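# Transfer an on-edge block row into the tray

## Task

Carry the whole row of blocks into the tray so the blocks stay standing on edge with their faces touching each other, then open the grippers and pull the arms away from them.

## Robot and tools

Robot: two arms, left_arm and right_arm, each ending in a parallel gripper. One shared scene frame is used for all readings: origin on the table top midway between the arms, +x out over the table, +z up, and left_arm sits on the +y side. The names left and right do not refer to sides of any image. Gripper axes: fingers point along the gripper's own +z and open and close along its own y. The reported end_effector_position is the point between the finger pads, roughly 1 cm short of the fingertips.

The row format (shared by execute_actions and move): one flat list of 14 numbers covering both arms, always all 14 even if one arm stays still. Order: dx, dy, dz, rx, ry, rz, opening for left_arm, then the same seven for right_arm. The first six of each arm are an offset, not a pose: a displacement expressed in that gripper's own axes, measured from the gripper's measured pose at the start of the action (or, for move and for the first action of a call, from the last pose that a result reported). Each value lies in [-1, 1]; 1.0 equals 0.6 m for dx, dy, dz and 180 degrees for rotation. rx, ry, rz form a single rotation vector. The opening is absolute, not an offset: +1 is fully open (0.094 m), -1 fully closed.

execute_actions(actions): a list of up to 15 actions, run one after another. Each action is a table of up to 15 rows, one row per control step of 1/30 s; if fewer rows are given, the last one is repeated to fill 15 steps. Every row in an action is measured from that action's start pose, not from the row before it. An empty list just returns state and images.

move(target, speed, blocking): target is one 14-number row as above. Each gripper travels in a straight line toward its target, all paths finishing together, lasting 0.5 to 10 s (longer paths are cut off at 10 s). speed is the top path speed in m/s, 0.002 to 0.5, default 0.25; turning is capped at twice that value in rad/s. Rotations take the shorter direction. Paths ignore obstacles and the other arm. Grippers lag and may overshoot speed, mostly near full reach. The opening is applied when the move begins. blocking=false returns after 0.5 s while motion continues; then use wait(0) to check, and no new actions or moves are accepted until a result shows the move has ended (or you call stop). The result adds a move: line giving the ending (done, off_target, moving, held, fault) and limits used, plus each gripper's remaining distance to its target. limits=paced means the sent pose was clipped; limits=held means some steps were blocked and the arm may then surge faster than speed.

wait(seconds): 0 to 10 s; arms keep their last command; returns early if a running move ends. stop(): brakes a running move (needs room, more when fast); fingers keep moving. zoom_image(camera, region): camera is cam_high, cam_low, cam_left_wrist or cam_right_wrist; region is [x0, y0, x1, y1] in pixels of that 504x504 image, top-left origin, at most 504 by 504. finished_scene(scene): ends the given scene irreversibly, so call it only once the blocks are placed and stable and the arms are clear.

Control behaviour: each control step clips the commanded pose to within 70 mm and 16 degrees of the measured pose, and damped inverse kinematics then favours position over orientation. Large offsets may need several actions; after an action an arm only goes as far as its last clipped pose. Arms tend to settle a centimetre or more low, and repeated zero offsets let them drift down. To hold an arm in place, send the offset back to its desired pose in the first call of a reply and zeros later, nudging the aim upward if it still sags. Hand target lines show where each gripper is now being driven. A pose unreachable line names an arm whose command the clearance check altered. Printed hand positions get less accurate at long reach.

Gripping: grip_measured is the finger opening on the same -1..1 scale; the last Joint positions value is the opening in metres. Readings may be off by about 1 mm per gripper. To hold, command an opening below grip_measured: about 0.03 lower holds firmly, less holds gently. Pad force tops out near 50 to 62 N and spikes briefly on first contact. Joint torques include offsets, friction and noise, so treat them as rough hints.

Joint ranges (rad), base to gripper: waist -2.618 to 3.054, shoulder 0 to 3.142, elbow 0 to 3.142, wrist pitch -1.571 to 1.571, wrist yaw -1.571 to 1.571, wrist roll -2.094 to 2.094. Elbows stop just before straight.

Results list both arms' positions and wxyz quaternions, images in the order cam_high, cam_low, cam_left_wrist, cam_right_wrist, and for action calls some per-step positions, with HELD flagging steps an arm was held back. FAULT or OVER-TEMPERATURE FAULT lines mean an arm stopped; MOTOR HOT warns from 75 °C, 90 °C pauses that arm, 100 °C makes it go limp and drop. Avoid long heavy holds.

The robot keeps holding the last command while you think. Random tugs on held items or pushes on loose ones can occur. Avoid: knocking or placing anything off the table (task fails), letting the arms collide or press on each other, dropping or tipping the blocks, fast impacts, and targets far past a contact, which press hard.

Each tool is called after "Call:" by a JSON object that holds its "op" and its "data", one argument or row to a line.

## Session

Call:
{"op": "execute_actions", "data": {
  "actions": []
}}

Scene clock: 0.00 s.
left_arm: end_effector_position=(+0.6550, +0.4419, +0.1583) grip_measured=+1.000 end_effector_quat_wxyz=(+0.637, -0.116, +0.628, -0.432) | right_arm: end_effector_position=(+0.1914, -0.5922, +0.2131) grip_measured=+1.000 end_effector_quat_wxyz=(+0.205, +0.696, +0.688, +0.010)
Joint positions: left_arm=[ 0.492  2.674  1.887  1.062  0.819 -0.981  0.094] | right_arm=[-0.917  1.437  1.442 -1.186 -0.144  0.503  0.094]
Joint velocities: left_arm=[-0.002 -0.012  0.002 -0.095  0.007  0.022  0.   ] | right_arm=[-0.002  0.002 -0.012  0.037  0.066 -0.007  0.   ]
Joint torques (N m, as the arm reports them, + toward a larger angle): no reading
Motor temperatures (°C, as the motors report them): left_arm=[27 28 28 26 29 27] | right_arm=[30 30 29 26 28 28]
Hand target (left_arm): +0.654, +0.442, +0.179; +0.653, -0.100, +0.619, -0.425
Hand target (right_arm): +0.192, -0.593, +0.219; +0.214, +0.693, +0.688, +0.006

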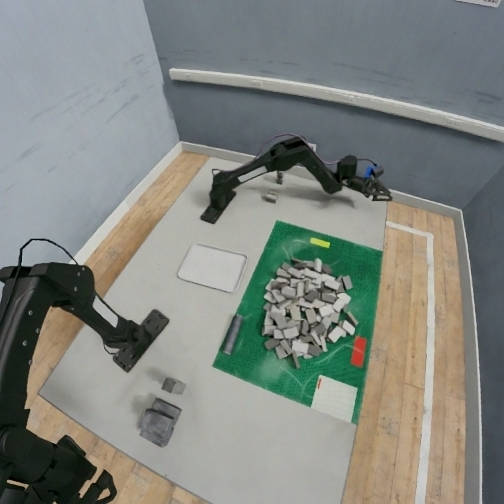

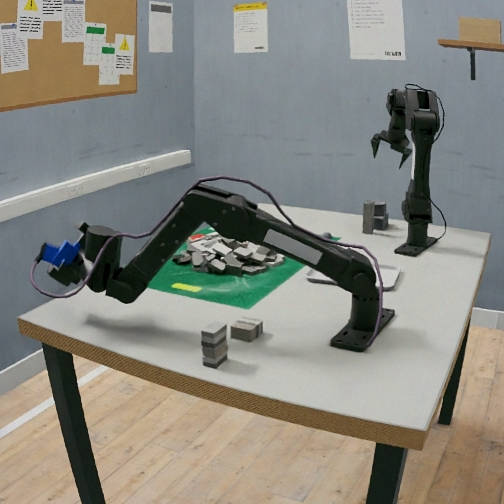

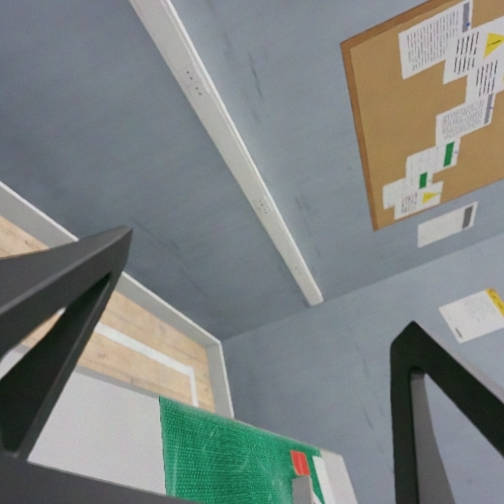

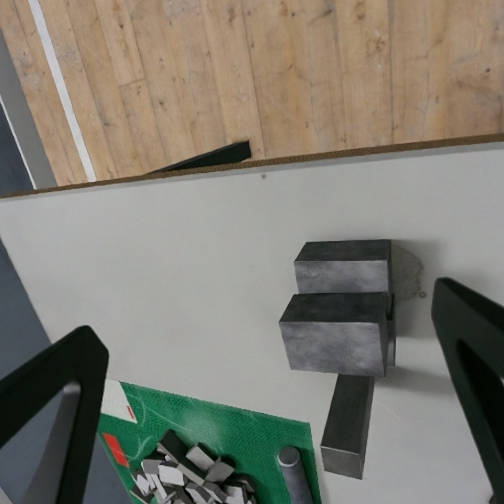

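Call:
{"op": "zoom_image", "data": {
  "camera": "cam_high",
  "region": [100, 130, 420, 450]
}}

Call:
{"op": "zoom_image", "data": {
  "camera": "cam_low",
  "region": [140, 180, 460, 380]
}}

Region (100, 130, 420, 450) of cam_high's 504x504 image, scaled by 1.575, with more detail than that image has.

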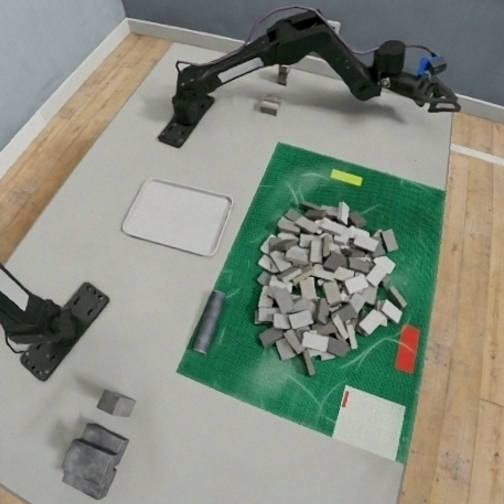

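Region (140, 180, 460, 380) of cam_low's 504x504 image, scaled by 1.575, with more detail than that image has; it fills the top 315 rows of this view, and the rest is white.

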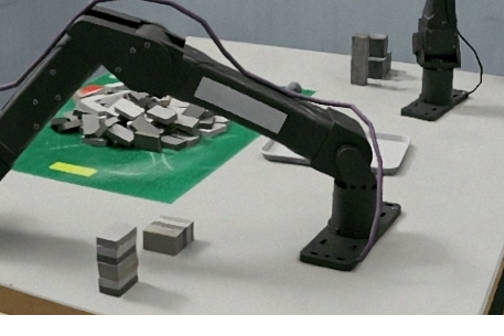

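Call:
{"op": "zoom_image", "data": {
  "camera": "cam_low",
  "region": [190, 300, 290, 380]
}}

Call:
{"op": "zoom_image", "data": {
  "camera": "cam_high",
  "region": [240, 160, 310, 220]
}}

Call:
{"op": "zoom_image", "data": {
  "camera": "cam_high",
  "region": [120, 300, 260, 460]
}}

Region (190, 300, 290, 380) of cam_low's 504x504 image, scaled by 5.040, with more detail than that image has; it fills the top 403 rows of this view, and the rest is white.

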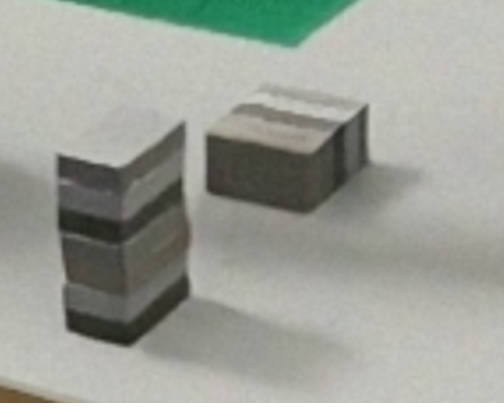

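Region (240, 160, 310, 220) of cam_high's 504x504 image, scaled by 7.200, with more detail than that image has; it fills the top 432 rows of this view, and the rest is white.

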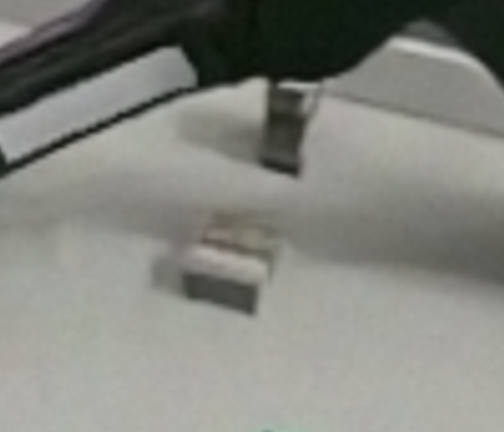

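Region (120, 300, 260, 460) of cam_high's 504x504 image, scaled by 3.150, with more detail than that image has; it fills the left 441 columns of this view, and the rest is white.

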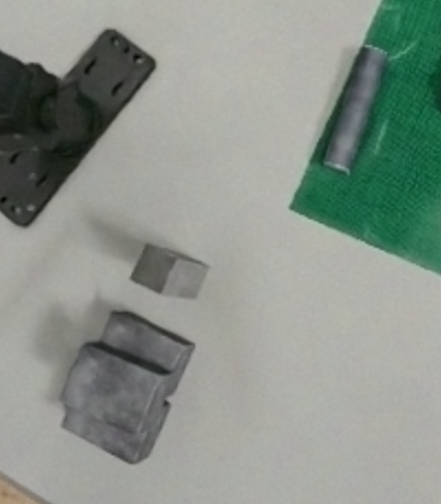

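Call:
{"op": "move", "data": {
  "target": [0.1405,-0.404,-0.599,-0.315,0.465,0.0846,1,-0.003,0.003,-0.009,0,0,0,1],
  "speed": 0.3
}}

Scene clock: 42.80 s.
left_arm: end_effector_position=(+0.2317, +0.3799, +0.2010) grip_measured=+1.000 end_effector_quat_wxyz=(+0.026, -0.014, +1.000, +0.006) | right_arm: end_effector_position=(+0.1900, -0.5895, +0.2119) grip_measured=+1.000 end_effector_quat_wxyz=(+0.199, +0.697, +0.689, +0.012)
Joint positions: left_arm=[ 0.45   1.455  1.488 -1.552  0.007  0.355  0.094] | right_arm=[-0.917  1.437  1.442 -1.199 -0.144  0.503  0.094]
Joint velocities: left_arm=[ 0.012 -0.022 -0.007 -0.022 -0.037 -0.066  0.   ] | right_arm=[ 0.022  0.017 -0.007  0.037 -0.022 -0.037  0.   ]
Joint torques (N m, as the arm reports them, + toward a larger angle): left_arm=[-0.72 -5.53  4.71  0.4  -0.09 -0.09] | right_arm=[ 0.03 -5.13  8.46  0.72 -0.12  0.04]
Motor temperatures (°C, as the motors report them): left_arm=[27 56 32 30 29 27] | right_arm=[30 33 35 28 28 28]
Hand target (left_arm): +0.226, +0.377, +0.200; +0.022, -0.013, +1.000, +0.010
Hand target (right_arm): +0.191, -0.592, +0.219; +0.205, +0.696, +0.688, +0.010
Off the commanded pose (left_arm): 0.012 m, 3 deg.
Off the commanded pose (right_arm): 0.008 m, 1 deg.
joint sent to its limit (left arm) — the command would take joint 4 (wrist pitch) past its lower limit, so that joint was sent only as far as its limit.
move: off_target (left_arm)

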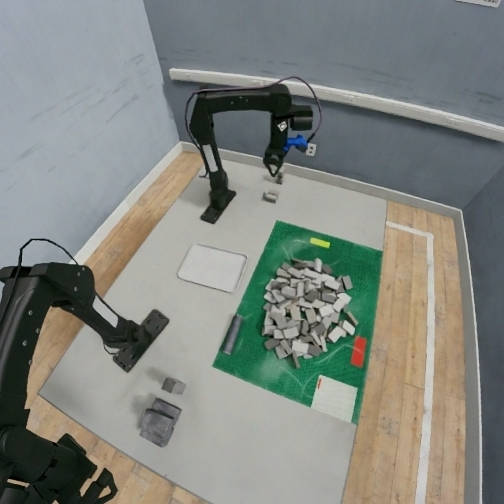

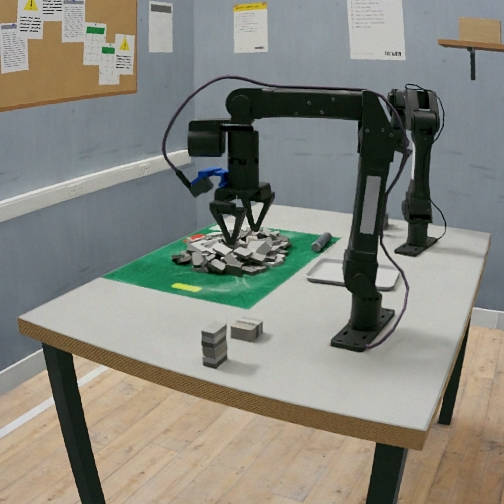

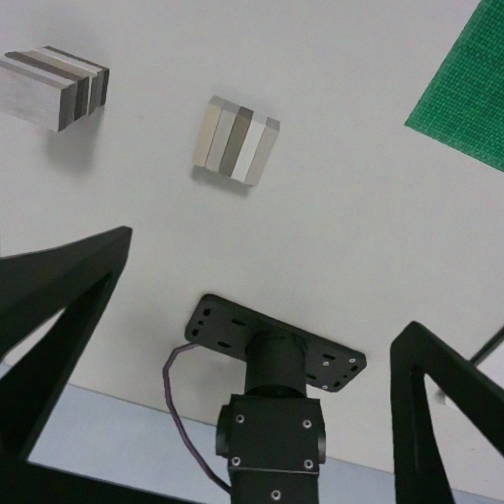

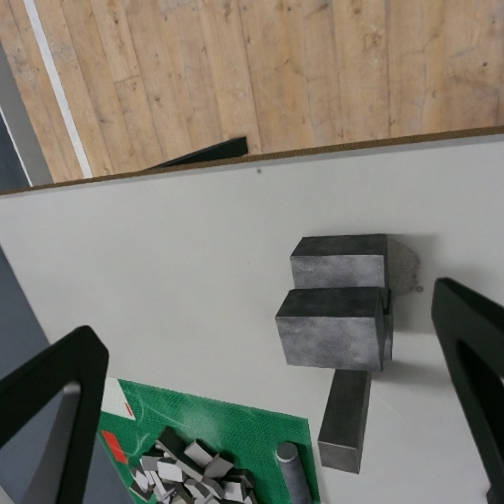

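Call:
{"op": "move", "data": {
  "target": [0.0063,0.0813,0.15,0.004,0.0166,0.009,1,-0.004,0.004,-0.012,0,0,0,1],
  "speed": 0.2
}}

Scene clock: 76.97 s.
left_arm: end_effector_position=(+0.2315, +0.4279, +0.1127) grip_measured=+1.000 end_effector_quat_wxyz=(-0.004, +0.000, +1.000, -0.001) | right_arm: end_effector_position=(+0.1891, -0.5876, +0.2143) grip_measured=+1.000 end_effector_quat_wxyz=(+0.195, +0.698, +0.689, +0.013)
Joint positions: left_arm=[ 0.611  1.561  1.235 -1.253 -0.002  0.545  0.094] | right_arm=[-0.917  1.44   1.457 -1.22  -0.144  0.503  0.094]
Joint velocities: left_arm=[-0.002 -0.017 -0.007  0.022 -0.037  0.007  0.   ] | right_arm=[-0.007 -0.012 -0.002 -0.007  0.007  0.037  0.   ]
Joint torques (N m, as the arm reports them, + toward a larger angle): left_arm=[ 0.69 -5.56  5.36  0.45 -0.05  0.09] | right_arm=[-0.08 -5.25  7.99  0.75 -0.09  0.  ]
Motor temperatures (°C, as the motors report them): left_arm=[27 39 30 28 29 27] | right_arm=[30 32 39 28 28 28]
Hand target (left_arm): +0.230, +0.431, +0.111; -0.001, -0.000, +1.000, +0.002
Hand target (right_arm): +0.190, -0.590, +0.220; +0.199, +0.697, +0.689, +0.012
Off the commanded pose (left_arm): 0.002 m, 0 deg.
Off the commanded pose (right_arm): 0.006 m, 0 deg.
move: done

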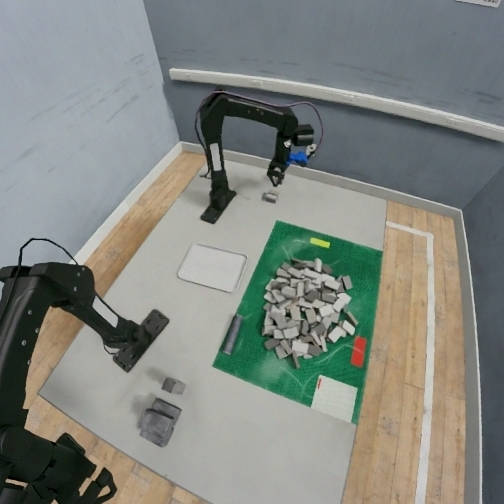

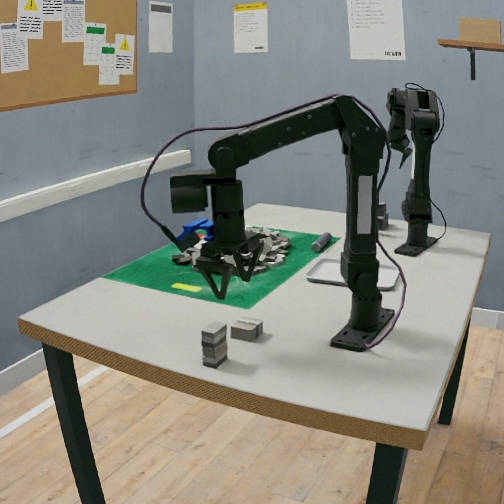

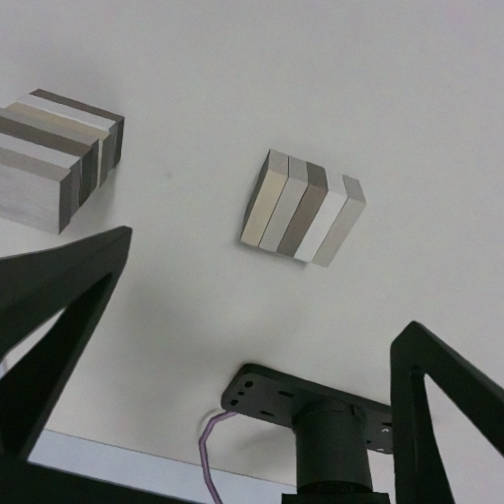

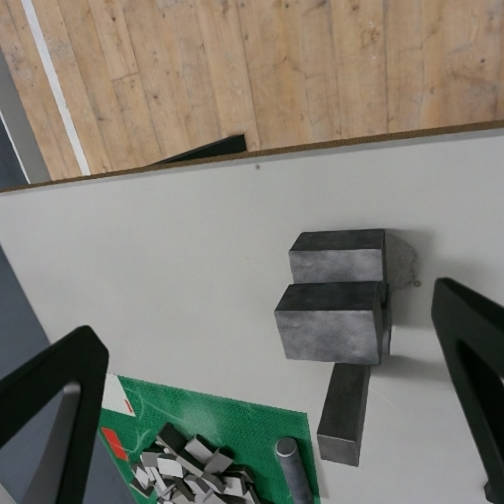

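Call:
{"op": "move", "data": {
  "target": [0.036,-0.0167,0.08,0,-0.002,0,1,-0.003,0.003,-0.008,0,0,0,1],
  "speed": 0.15
}}

Scene clock: 94.50 s.
left_arm: end_effector_position=(+0.2096, +0.4161, +0.0630) grip_measured=+1.000 end_effector_quat_wxyz=(-0.012, +0.002, +1.000, -0.006) | right_arm: end_effector_position=(+0.1880, -0.5855, +0.2134) grip_measured=+1.000 end_effector_quat_wxyz=(+0.190, +0.699, +0.690, +0.015)
Joint positions: left_arm=[ 0.616  1.521  0.996 -1.073 -0.002  0.553  0.094] | right_arm=[-0.917  1.44   1.457 -1.231 -0.144  0.503  0.094]
Joint velocities: left_arm=[ 0.007 -0.012 -0.002  0.037 -0.095  0.11   0.   ] | right_arm=[-0.002 -0.007 -0.002  0.022  0.022 -0.007  0.   ]
Joint torques (N m, as the arm reports them, + toward a larger angle): left_arm=[ 0.83 -6.56  4.94  0.43  0.01  0.09] | right_arm=[ 0.1  -5.21  8.41  0.73 -0.14  0.06]
Motor temperatures (°C, as the motors report them): left_arm=[27 38 31 28 29 27] | right_arm=[30 32 39 28 28 28]
Hand target (left_arm): +0.209, +0.418, +0.065; -0.001, +0.000, +1.000, -0.001
Hand target (right_arm): +0.189, -0.588, +0.220; +0.195, +0.698, +0.689, +0.013
Off the commanded pose (left_arm): 0.002 m, 1 deg.
Off the commanded pose (right_arm): 0.007 m, 1 deg.
move: done

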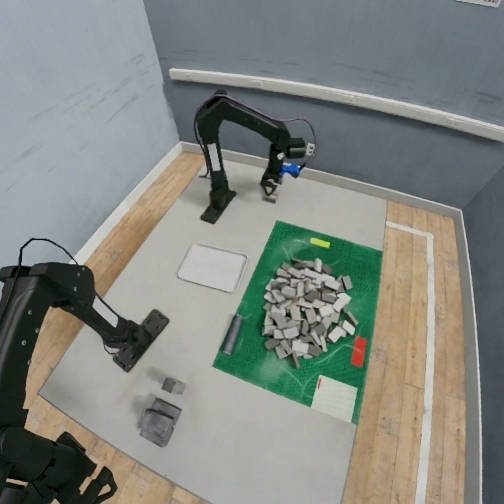

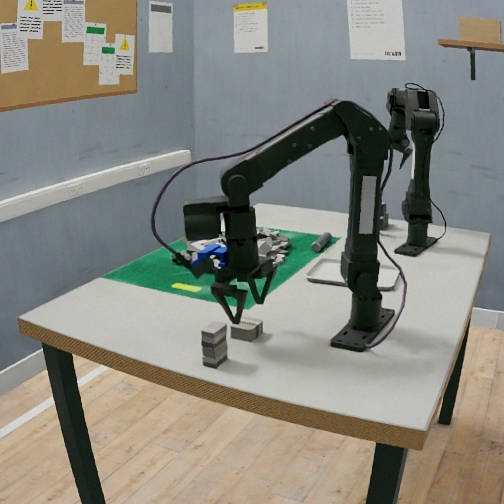

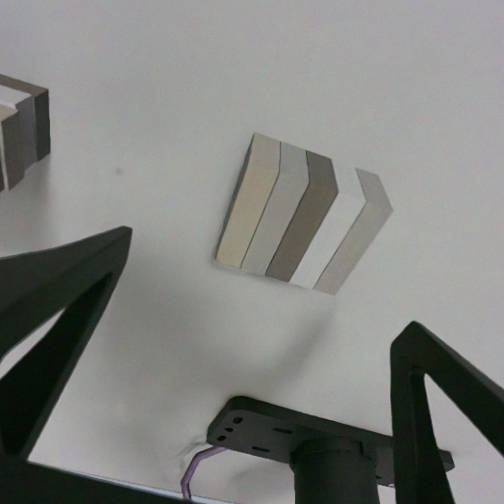

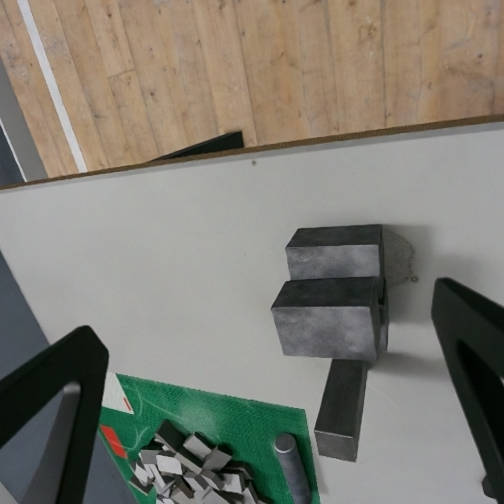

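Call:
{"op": "zoom_image", "data": {
  "camera": "cam_left_wrist",
  "region": [100, 110, 440, 350]
}}

Call:
{"op": "zoom_image", "data": {
  "camera": "cam_low",
  "region": [180, 250, 300, 370]
}}

Region (100, 110, 440, 350) of cam_left_wrist's 504x504 image, scaled by 1.482, with more detail than that image has; it fills the top 356 rows of this view, and the rest is white.

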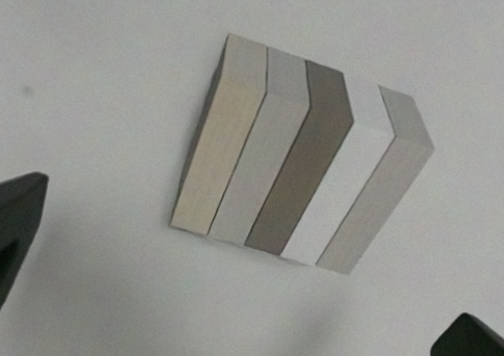

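Region (180, 250, 300, 370) of cam_low's 504x504 image, scaled by 4.200, with more detail than that image has.

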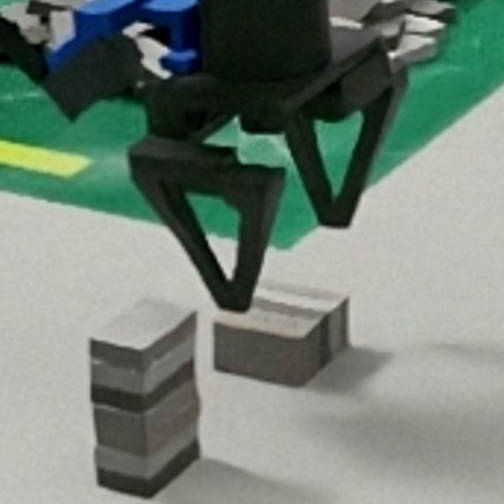

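Call:
{"op": "move", "data": {
  "target": [-0.005,-0.0125,0.047,-0.004,-0.0076,-0.001,1,-0.013,0.0075,-0.005,0,0,0,1],
  "speed": 0.1
}}

Scene clock: 145.40 s.
left_arm: end_effector_position=(+0.2113, +0.4116, +0.0389) grip_measured=+1.000 end_effector_quat_wxyz=(+0.000, -0.001, +1.000, +0.002) | right_arm: end_effector_position=(+0.1903, -0.5900, +0.2136) grip_measured=+1.000 end_effector_quat_wxyz=(+0.186, +0.699, +0.690, +0.016)
Joint positions: left_arm=[ 0.596  1.521  0.895 -0.943 -0.002  0.528  0.094] | right_arm=[-0.917  1.467  1.485 -1.24  -0.144  0.503  0.094]
Joint velocities: left_arm=[-0.022  0.002  0.002 -0.037  0.022  0.022  0.   ] | right_arm=[ 0.012  0.017 -0.017 -0.022 -0.095  0.066  0.   ]
Joint torques (N m, as the arm reports them, + toward a larger angle): left_arm=[-0.74 -4.39  4.82  0.47  0.02 -0.08] | right_arm=[ 0.06 -5.57  8.    0.65 -0.14 -0.01]
Motor temperatures (°C, as the motors report them): left_arm=[27 39 31 27 29 27] | right_arm=[30 33 41 28 28 28]
Hand target (left_arm): +0.211, +0.408, +0.035; -0.000, +0.000, +1.000, -0.001
Hand target (right_arm): +0.191, -0.592, +0.219; +0.190, +0.699, +0.690, +0.015
Off the commanded pose (left_arm): 0.005 m, 0 deg.
Off the commanded pose (right_arm): 0.006 m, 1 deg.
move: done

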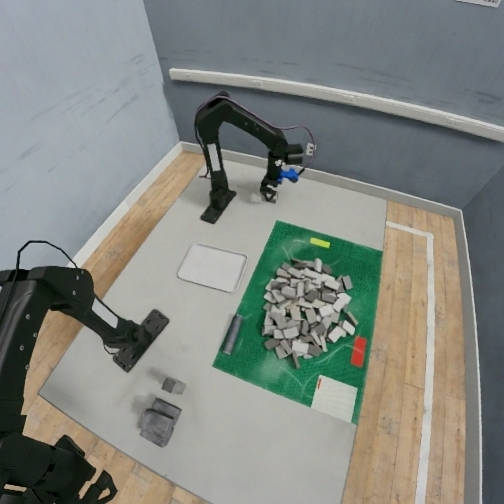

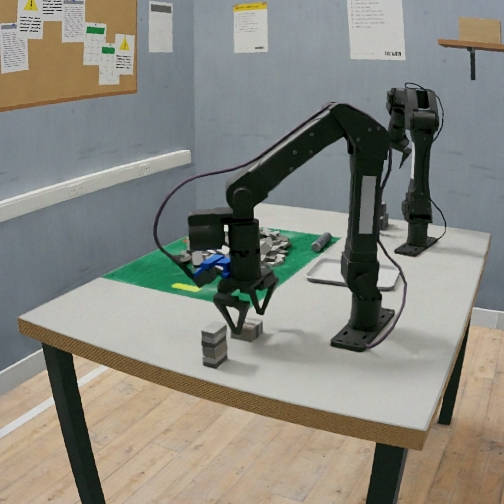

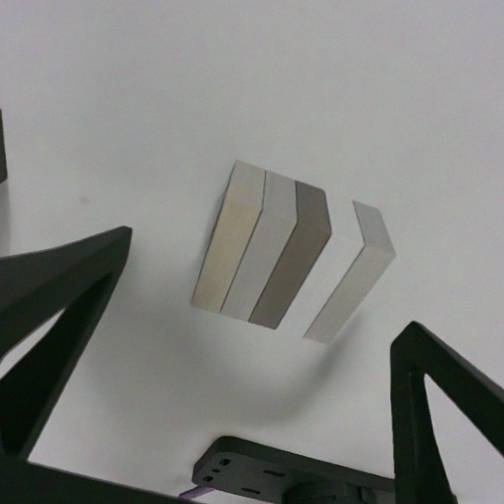

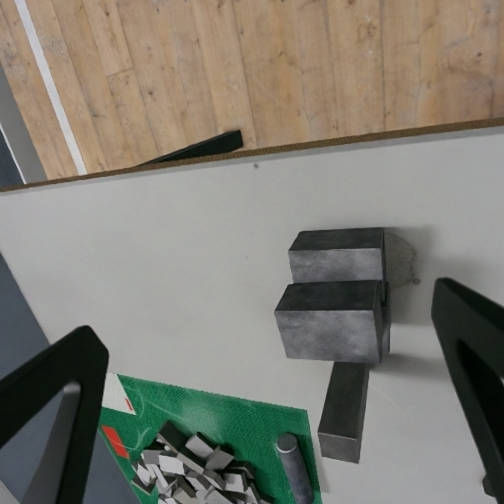

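Call:
{"op": "move", "data": {
  "target": [0,-0.009,0.04,0,0,0,1,-0.005,0.005,-0.007,0,0,0,1],
  "speed": 0.05
}}

Call:
{"op": "zoom_image", "data": {
  "camera": "cam_low",
  "region": [180, 250, 300, 370]
}}

Scene clock: 156.70 s.
left_arm: end_effector_position=(+0.2113, +0.4094, +0.0190) grip_measured=+1.000 end_effector_quat_wxyz=(+0.002, -0.003, +1.000, +0.003) | right_arm: end_effector_position=(+0.1903, -0.5899, +0.2132) grip_measured=+1.000 end_effector_quat_wxyz=(+0.182, +0.700, +0.690, +0.018)
Joint positions: left_arm=[ 0.589  1.548  0.834 -0.851 -0.002  0.517  0.094] | right_arm=[-0.917  1.475  1.493 -1.25  -0.144  0.503  0.094]
Joint velocities: left_arm=[ 0.007 -0.017 -0.007  0.037  0.037 -0.066  0.   ] | right_arm=[-0.002 -0.002  0.002 -0.051  0.022  0.022  0.   ]
Joint torques (N m, as the arm reports them, + toward a larger angle): left_arm=[-0.75 -4.34  4.65  0.49 -0.01 -0.09] | right_arm=[ 0.19 -5.49  7.96  0.67 -0.08  0.01]
Motor temperatures (°C, as the motors report them): left_arm=[27 38 31 27 29 27] | right_arm=[30 33 41 28 28 28]
Hand target (left_arm): +0.211, +0.406, +0.015; +0.000, -0.001, +1.000, +0.001
Hand target (right_arm): +0.192, -0.592, +0.219; +0.186, +0.699, +0.690, +0.016
Off the commanded pose (left_arm): 0.005 m, 0 deg.
Off the commanded pose (right_arm): 0.006 m, 1 deg.
move: done

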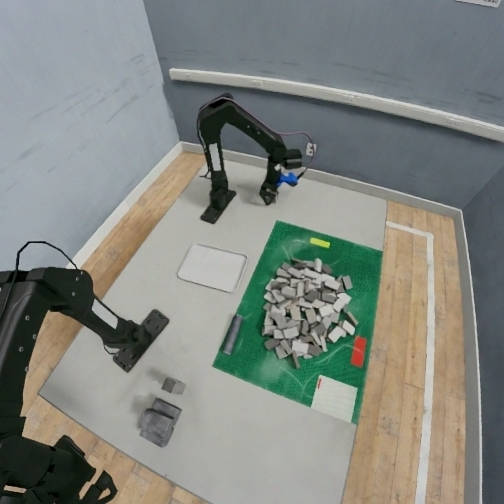

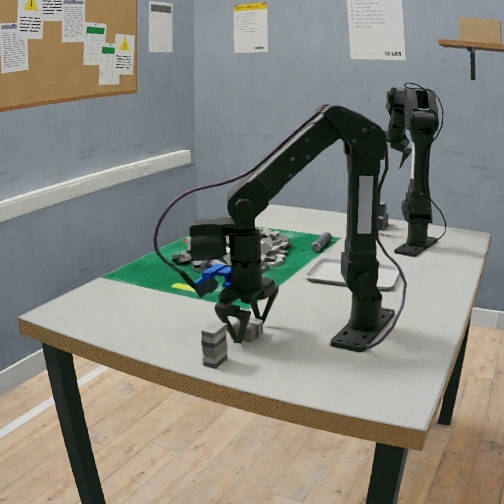

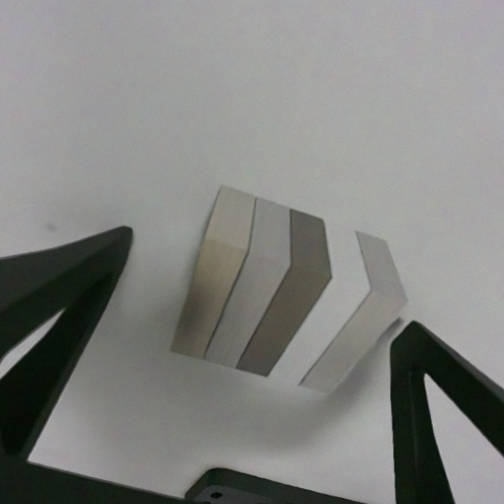

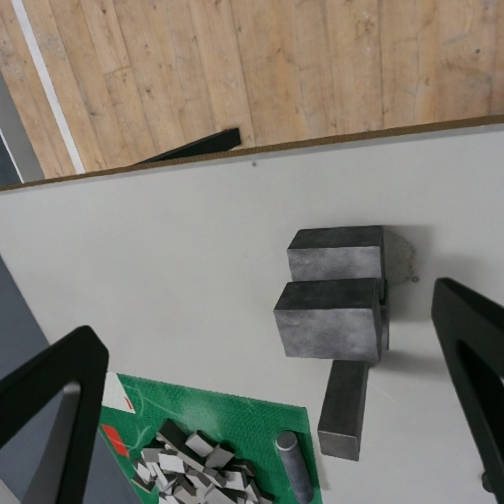

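Region (180, 250, 300, 370) of cam_low's 504x504 image, scaled by 4.200, with more detail than that image has.

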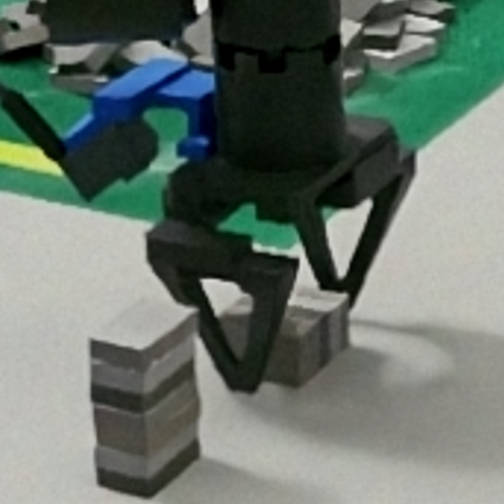

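Call:
{"op": "execute_actions", "data": {
  "actions": [
    [[0,-0.004,0.005,0,0,0,0.9,-0.004,0.004,-0.008,0,0,0,1],[0,-0.006,0.008,0,0,0,0.8,-0.004,0.004,-0.008,0,0,0,1],[0,-0.008,0.011,0,0,0,0.7,-0.004,0.004,-0.008,0,0,0,1],[0,-0.008,0.013,0,0,0,0.6,-0.004,0.004,-0.008,0,0,0,1],[0,-0.008,0.013,0,0,0,0.5,-0.004,0.004,-0.008,0,0,0,1],[0,-0.008,0.013,0,0,0,0.45,-0.004,0.004,-0.008,0,0,0,1],[0,-0.008,0.013,0,0,0,0.4,-0.004,0.004,-0.008,0,0,0,1],[0,-0.008,0.013,0,0,0,0.35,-0.004,0.004,-0.008,0,0,0,1],[0,-0.008,0.013,0,0,0,0.3,-0.004,0.004,-0.008,0,0,0,1]]
  ]
}}

Scene clock: 162.60 s.
left_arm: end_effector_position=(+0.2123, +0.4082, +0.0160) grip_measured=+0.303 end_effector_quat_wxyz=(+0.005, -0.004, +1.000, +0.004) | right_arm: end_effector_position=(+0.1891, -0.5877, +0.2124) grip_measured=+1.000 end_effector_quat_wxyz=(+0.177, +0.701, +0.691, +0.019)
Joint positions: left_arm=[ 0.582  1.548  0.821 -0.83  -0.002  0.507  0.061] | right_arm=[-0.917  1.475  1.493 -1.261 -0.144  0.503  0.094]
Joint velocities: left_arm=[-0.017 -0.002 -0.007  0.051  0.051 -0.007 -0.001] | right_arm=[-0.017  0.007  0.002  0.007  0.066  0.037  0.   ]
Joint torques (N m, as the arm reports them, + toward a larger angle): left_arm=[-0.76 -4.18  4.54  0.49 -0.01 -0.08] | right_arm=[ 0.02 -5.32  8.51  0.66 -0.09  0.06]
Motor temperatures (°C, as the motors report them): left_arm=[27 37 31 27 29 27] | right_arm=[30 33 41 28 28 28]
Hand target (left_arm): +0.211, +0.405, +0.011; +0.002, -0.003, +1.000, +0.002
Hand target (right_arm): +0.191, -0.591, +0.219; +0.182, +0.700, +0.690, +0.018
Off the commanded pose (left_arm): 0.006 m, 0 deg.
Off the commanded pose (right_arm): 0.008 m, 1 deg.
Step readings (end_effector_position):
0: left_arm (+0.2116, +0.4096, +0.0190) | right_arm (+0.1903, -0.5899, +0.2132)
1: left_arm (+0.2116, +0.4096, +0.0190) | right_arm (+0.1901, -0.5897, +0.2131)
2: left_arm (+0.2118, +0.4097, +0.0190) | right_arm (+0.1900, -0.5894, +0.2130)
4: left_arm (+0.2129, +0.4097, +0.0188) | right_arm (+0.1896, -0.5887, +0.2127)
8: left_arm (+0.2123, +0.4082, +0.0165) | right_arm (+0.1893, -0.5880, +0.2125)
15: end_effector_position above

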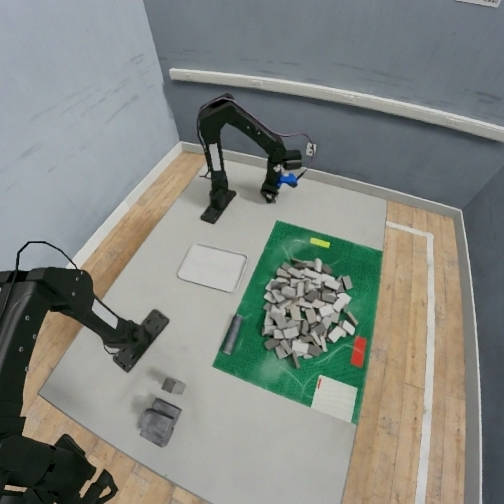

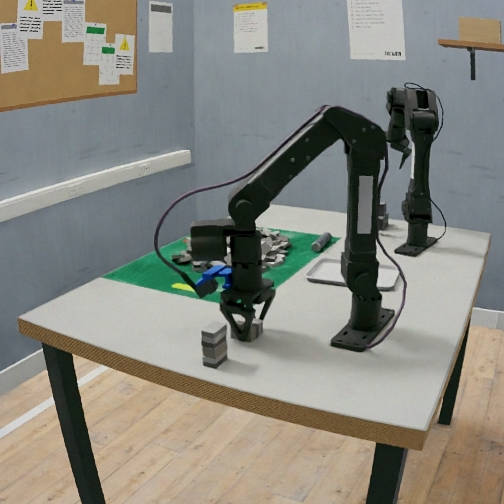

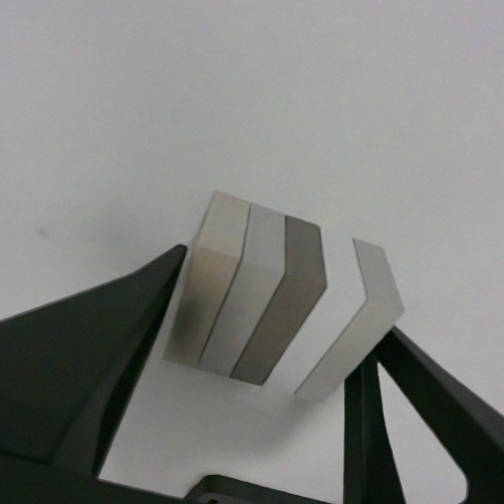

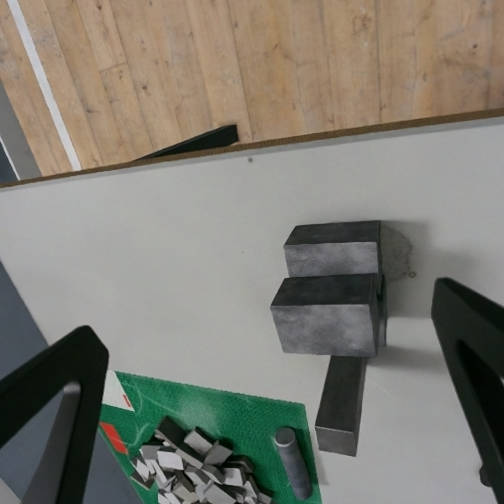

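Call:
{"op": "execute_actions", "data": {
  "actions": [
    [[0.002,-0.005,0.007,0,0,0,0.27,-0.006,0.005,-0.008,0,0,0,1],[0.002,-0.005,0.007,0,0,0,0.24,-0.006,0.005,-0.008,0,0,0,1],[0.002,-0.005,0.007,0,0,0,0.21,-0.006,0.005,-0.008,0,0,0,1],[0.002,-0.005,0.007,0,0,0,0.18,-0.006,0.005,-0.008,0,0,0,1],[0.002,-0.005,0.007,0,0,0,0.16,-0.006,0.005,-0.008,0,0,0,1],[0.002,-0.005,0.007,0,0,0,0.14,-0.006,0.005,-0.008,0,0,0,1],[0.002,-0.005,0.007,0,0,0,0.12,-0.006,0.005,-0.008,0,0,0,1],[0.002,-0.005,0.007,0,0,0,0.10,-0.006,0.005,-0.008,0,0,0,1],[0.002,-0.005,0.007,0,0,0,0.085,-0.006,0.005,-0.008,0,0,0,1],[0.002,-0.005,0.007,0,0,0,0.07,-0.006,0.005,-0.008,0,0,0,1],[0.002,-0.005,0.007,0,0,0,0.055,-0.006,0.005,-0.008,0,0,0,1],[0.002,-0.005,0.007,0,0,0,0.04,-0.006,0.005,-0.008,0,0,0,1],[0.002,-0.005,0.007,0,0,0,0.025,-0.006,0.005,-0.008,0,0,0,1],[0.002,-0.005,0.007,0,0,0,0.01,-0.006,0.005,-0.008,0,0,0,1],[0.002,-0.005,0.007,0,0,0,0.0,-0.006,0.005,-0.008,0,0,0,1]]
  ]
}}

Scene clock: 171.20 s.
left_arm: end_effector_position=(+0.2136, +0.4095, +0.0160) grip_measured=+0.070 end_effector_quat_wxyz=(+0.008, -0.005, +1.000, +0.007) | right_arm: end_effector_position=(+0.1894, -0.5882, +0.2128) grip_measured=+1.000 end_effector_quat_wxyz=(+0.173, +0.702, +0.691, +0.021)
Joint positions: left_arm=[ 0.582  1.548  0.821 -0.823 -0.005  0.505  0.05 ] | right_arm=[-0.917  1.486  1.508 -1.273 -0.144  0.503  0.094]
Joint velocities: left_arm=[ 0.002  0.007  0.002  0.066 -0.081  0.007  0.   ] | right_arm=[-0.007  0.017  0.012 -0.066  0.007  0.051  0.   ]
Joint torques (N m, as the arm reports them, + toward a larger angle): left_arm=[-0.57 -4.7   4.22  0.49  0.01 -0.07] | right_arm=[ 0.23 -5.62  8.03  0.56 -0.11  0.02]
Motor temperatures (°C, as the motors report them): left_arm=[27 37 31 27 29 27] | right_arm=[30 33 42 28 28 28]
Hand target (left_arm): +0.211, +0.405, +0.012; +0.005, -0.004, +1.000, +0.004
Hand target (right_arm): +0.190, -0.590, +0.218; +0.177, +0.701, +0.691, +0.019
Off the commanded pose (left_arm): 0.006 m, 0 deg.
Off the commanded pose (right_arm): 0.006 m, 1 deg.
Step readings (end_effector_position):
0: left_arm (+0.2126, +0.4084, +0.0160) | right_arm (+0.1891, -0.5876, +0.2123)
1: left_arm (+0.2127, +0.4084, +0.0160) | right_arm (+0.1891, -0.5875, +0.2124)
2: left_arm (+0.2128, +0.4085, +0.0160) | right_arm (+0.1891, -0.5877, +0.2129)
4: left_arm (+0.2131, +0.4087, +0.0160) | right_arm (+0.1896, -0.5887, +0.2133)
8: left_arm (+0.2135, +0.4093, +0.0160) | right_arm (+0.1897, -0.5887, +0.2130)
15: end_effector_position above

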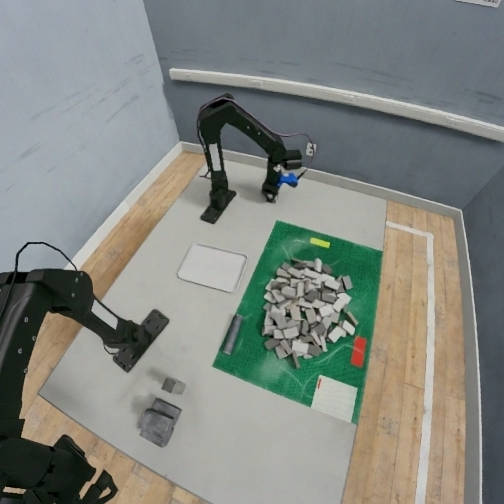

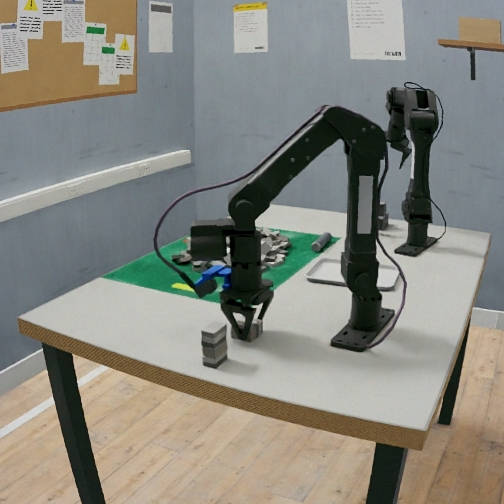

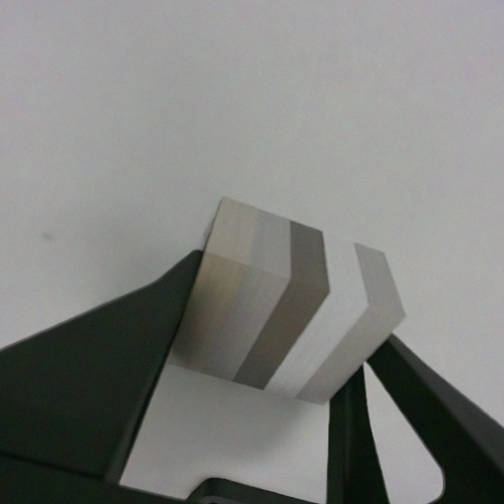

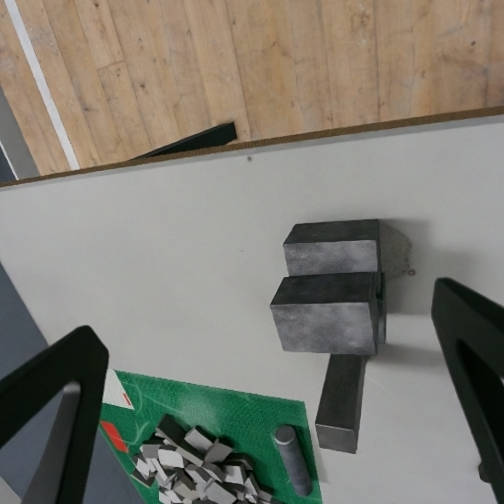

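Call:
{"op": "move", "data": {
  "target": [0,0,-0.09,0.004,0.005,0.003,0.02,-0.006,0.005,-0.008,0,0,0,1],
  "speed": 0.1
}}

Scene clock: 184.77 s.
left_arm: end_effector_position=(+0.2023, +0.4030, +0.0521) grip_measured=+0.070 end_effector_quat_wxyz=(-0.027, -0.004, +1.000, -0.013) | right_arm: end_effector_position=(+0.1896, -0.5886, +0.2131) grip_measured=+1.000 end_effector_quat_wxyz=(+0.168, +0.703, +0.691, +0.022)
Joint positions: left_arm=[ 0.582  1.516  0.944 -1.059 -0.005  0.507  0.05 ] | right_arm=[-0.917  1.497  1.522 -1.286 -0.144  0.503  0.094]
Joint velocities: left_arm=[0.017 0.007 0.002 0.051 0.066 0.007 0.   ] | right_arm=[-0.017  0.007  0.007 -0.051 -0.007 -0.007  0.   ]
Joint torques (N m, as the arm reports them, + toward a larger angle): left_arm=[ 0.02 -6.85  9.33  0.15  0.01  0.09] | right_arm=[ 0.08 -5.94  8.02  0.6  -0.1   0.04]
Motor temperatures (°C, as the motors report them): left_arm=[27 37 31 27 29 27] | right_arm=[30 33 42 28 28 28]
Hand target (left_arm): +0.213, +0.408, +0.070; -0.000, -0.001, +1.000, +0.001
Hand target (right_arm): +0.191, -0.591, +0.219; +0.173, +0.702, +0.691, +0.021
Off the commanded pose (left_arm): 0.022 m, 4 deg.
Off the commanded pose (right_arm): 0.006 m, 1 deg.
move: off_target (left_arm)

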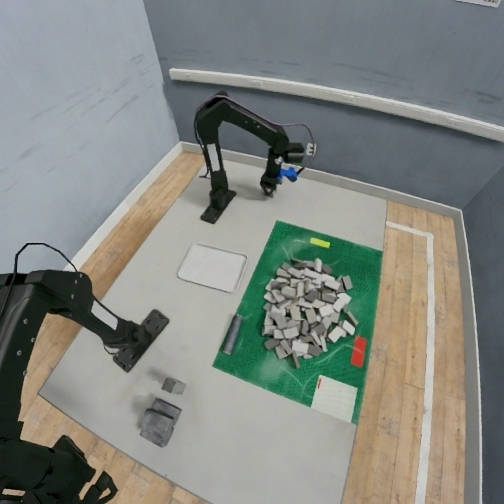

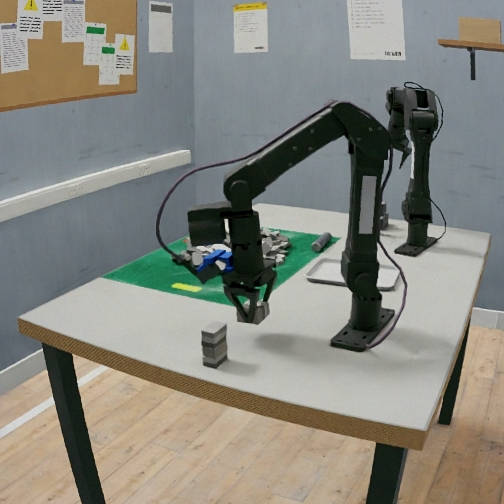

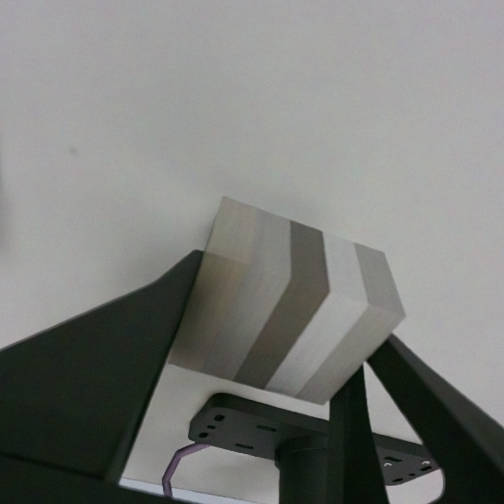

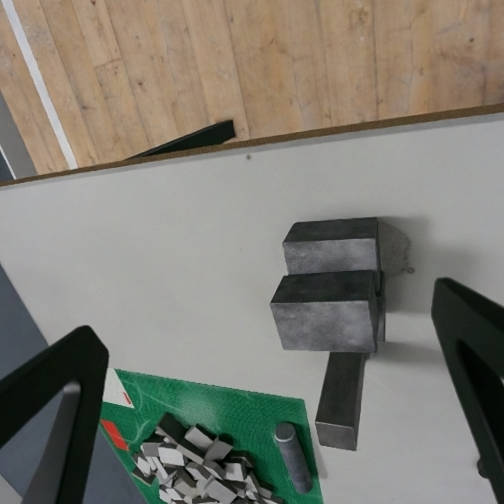

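Call:
{"op": "move", "data": {
  "target": [-0.0235,-0.374,-0.0635,-0.008,-0.017,0.0025,0.02,-0.006,0.005,-0.008,0,0,0,1],
  "speed": 0.2
}}

Scene clock: 191.57 s.
left_arm: end_effector_position=(+0.2066, +0.1794, +0.0841) grip_measured=+0.070 end_effector_quat_wxyz=(-0.023, +0.001, +1.000, -0.011) | right_arm: end_effector_position=(+0.1898, -0.5891, +0.2136) grip_measured=+1.000 end_effector_quat_wxyz=(+0.164, +0.703, +0.691, +0.023)
Joint positions: left_arm=[-0.402  1.458  1.024 -1.168  0.04  -0.466  0.05 ] | right_arm=[-0.917  1.508  1.537 -1.298 -0.144  0.503  0.094]
Joint velocities: left_arm=[-0.007 -0.012 -0.012  0.022 -0.022 -0.081  0.001] | right_arm=[-0.012 -0.007  0.012  0.022  0.007  0.125  0.   ]
Joint torques (N m, as the arm reports them, + toward a larger angle): left_arm=[-0.49 -4.69  9.8   0.22 -0.1  -0.09] | right_arm=[ 0.23 -5.8   7.87  0.6  -0.13  0.04]
Motor temperatures (°C, as the motors report them): left_arm=[27 38 33 27 29 27] | right_arm=[30 33 42 28 28 28]
Hand target (left_arm): +0.216, +0.175, +0.097; -0.003, -0.000, +1.000, -0.014
Hand target (right_arm): +0.191, -0.591, +0.219; +0.168, +0.703, +0.691, +0.022
Off the commanded pose (left_arm): 0.018 m, 3 deg.
Off the commanded pose (right_arm): 0.006 m, 1 deg.
move: off_target (left_arm)

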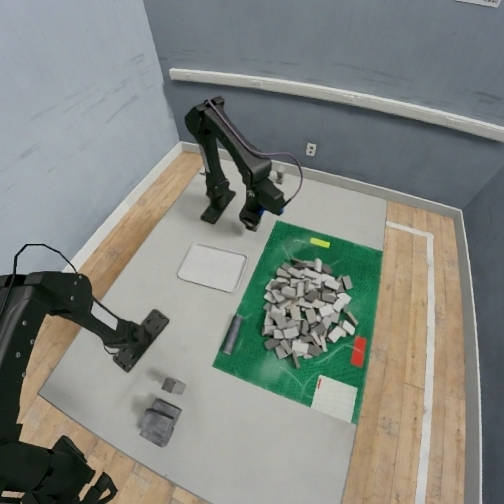

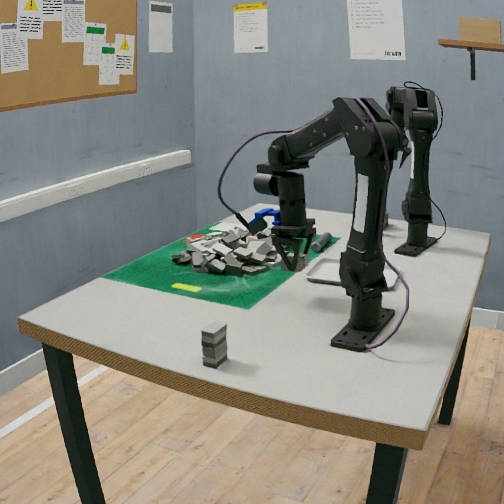

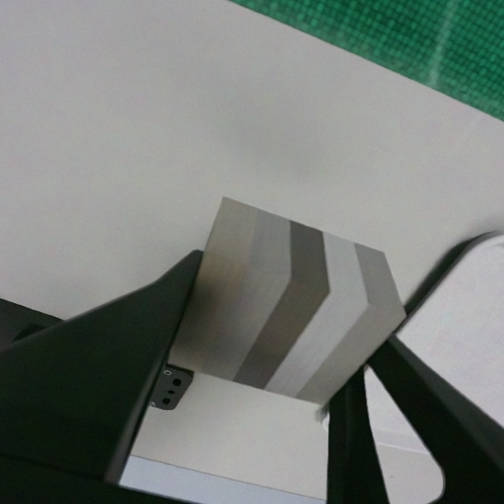

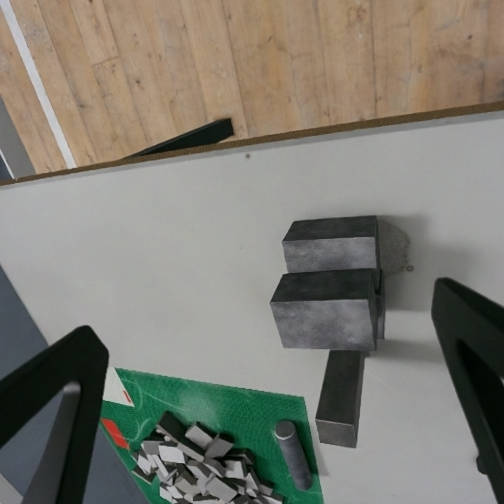

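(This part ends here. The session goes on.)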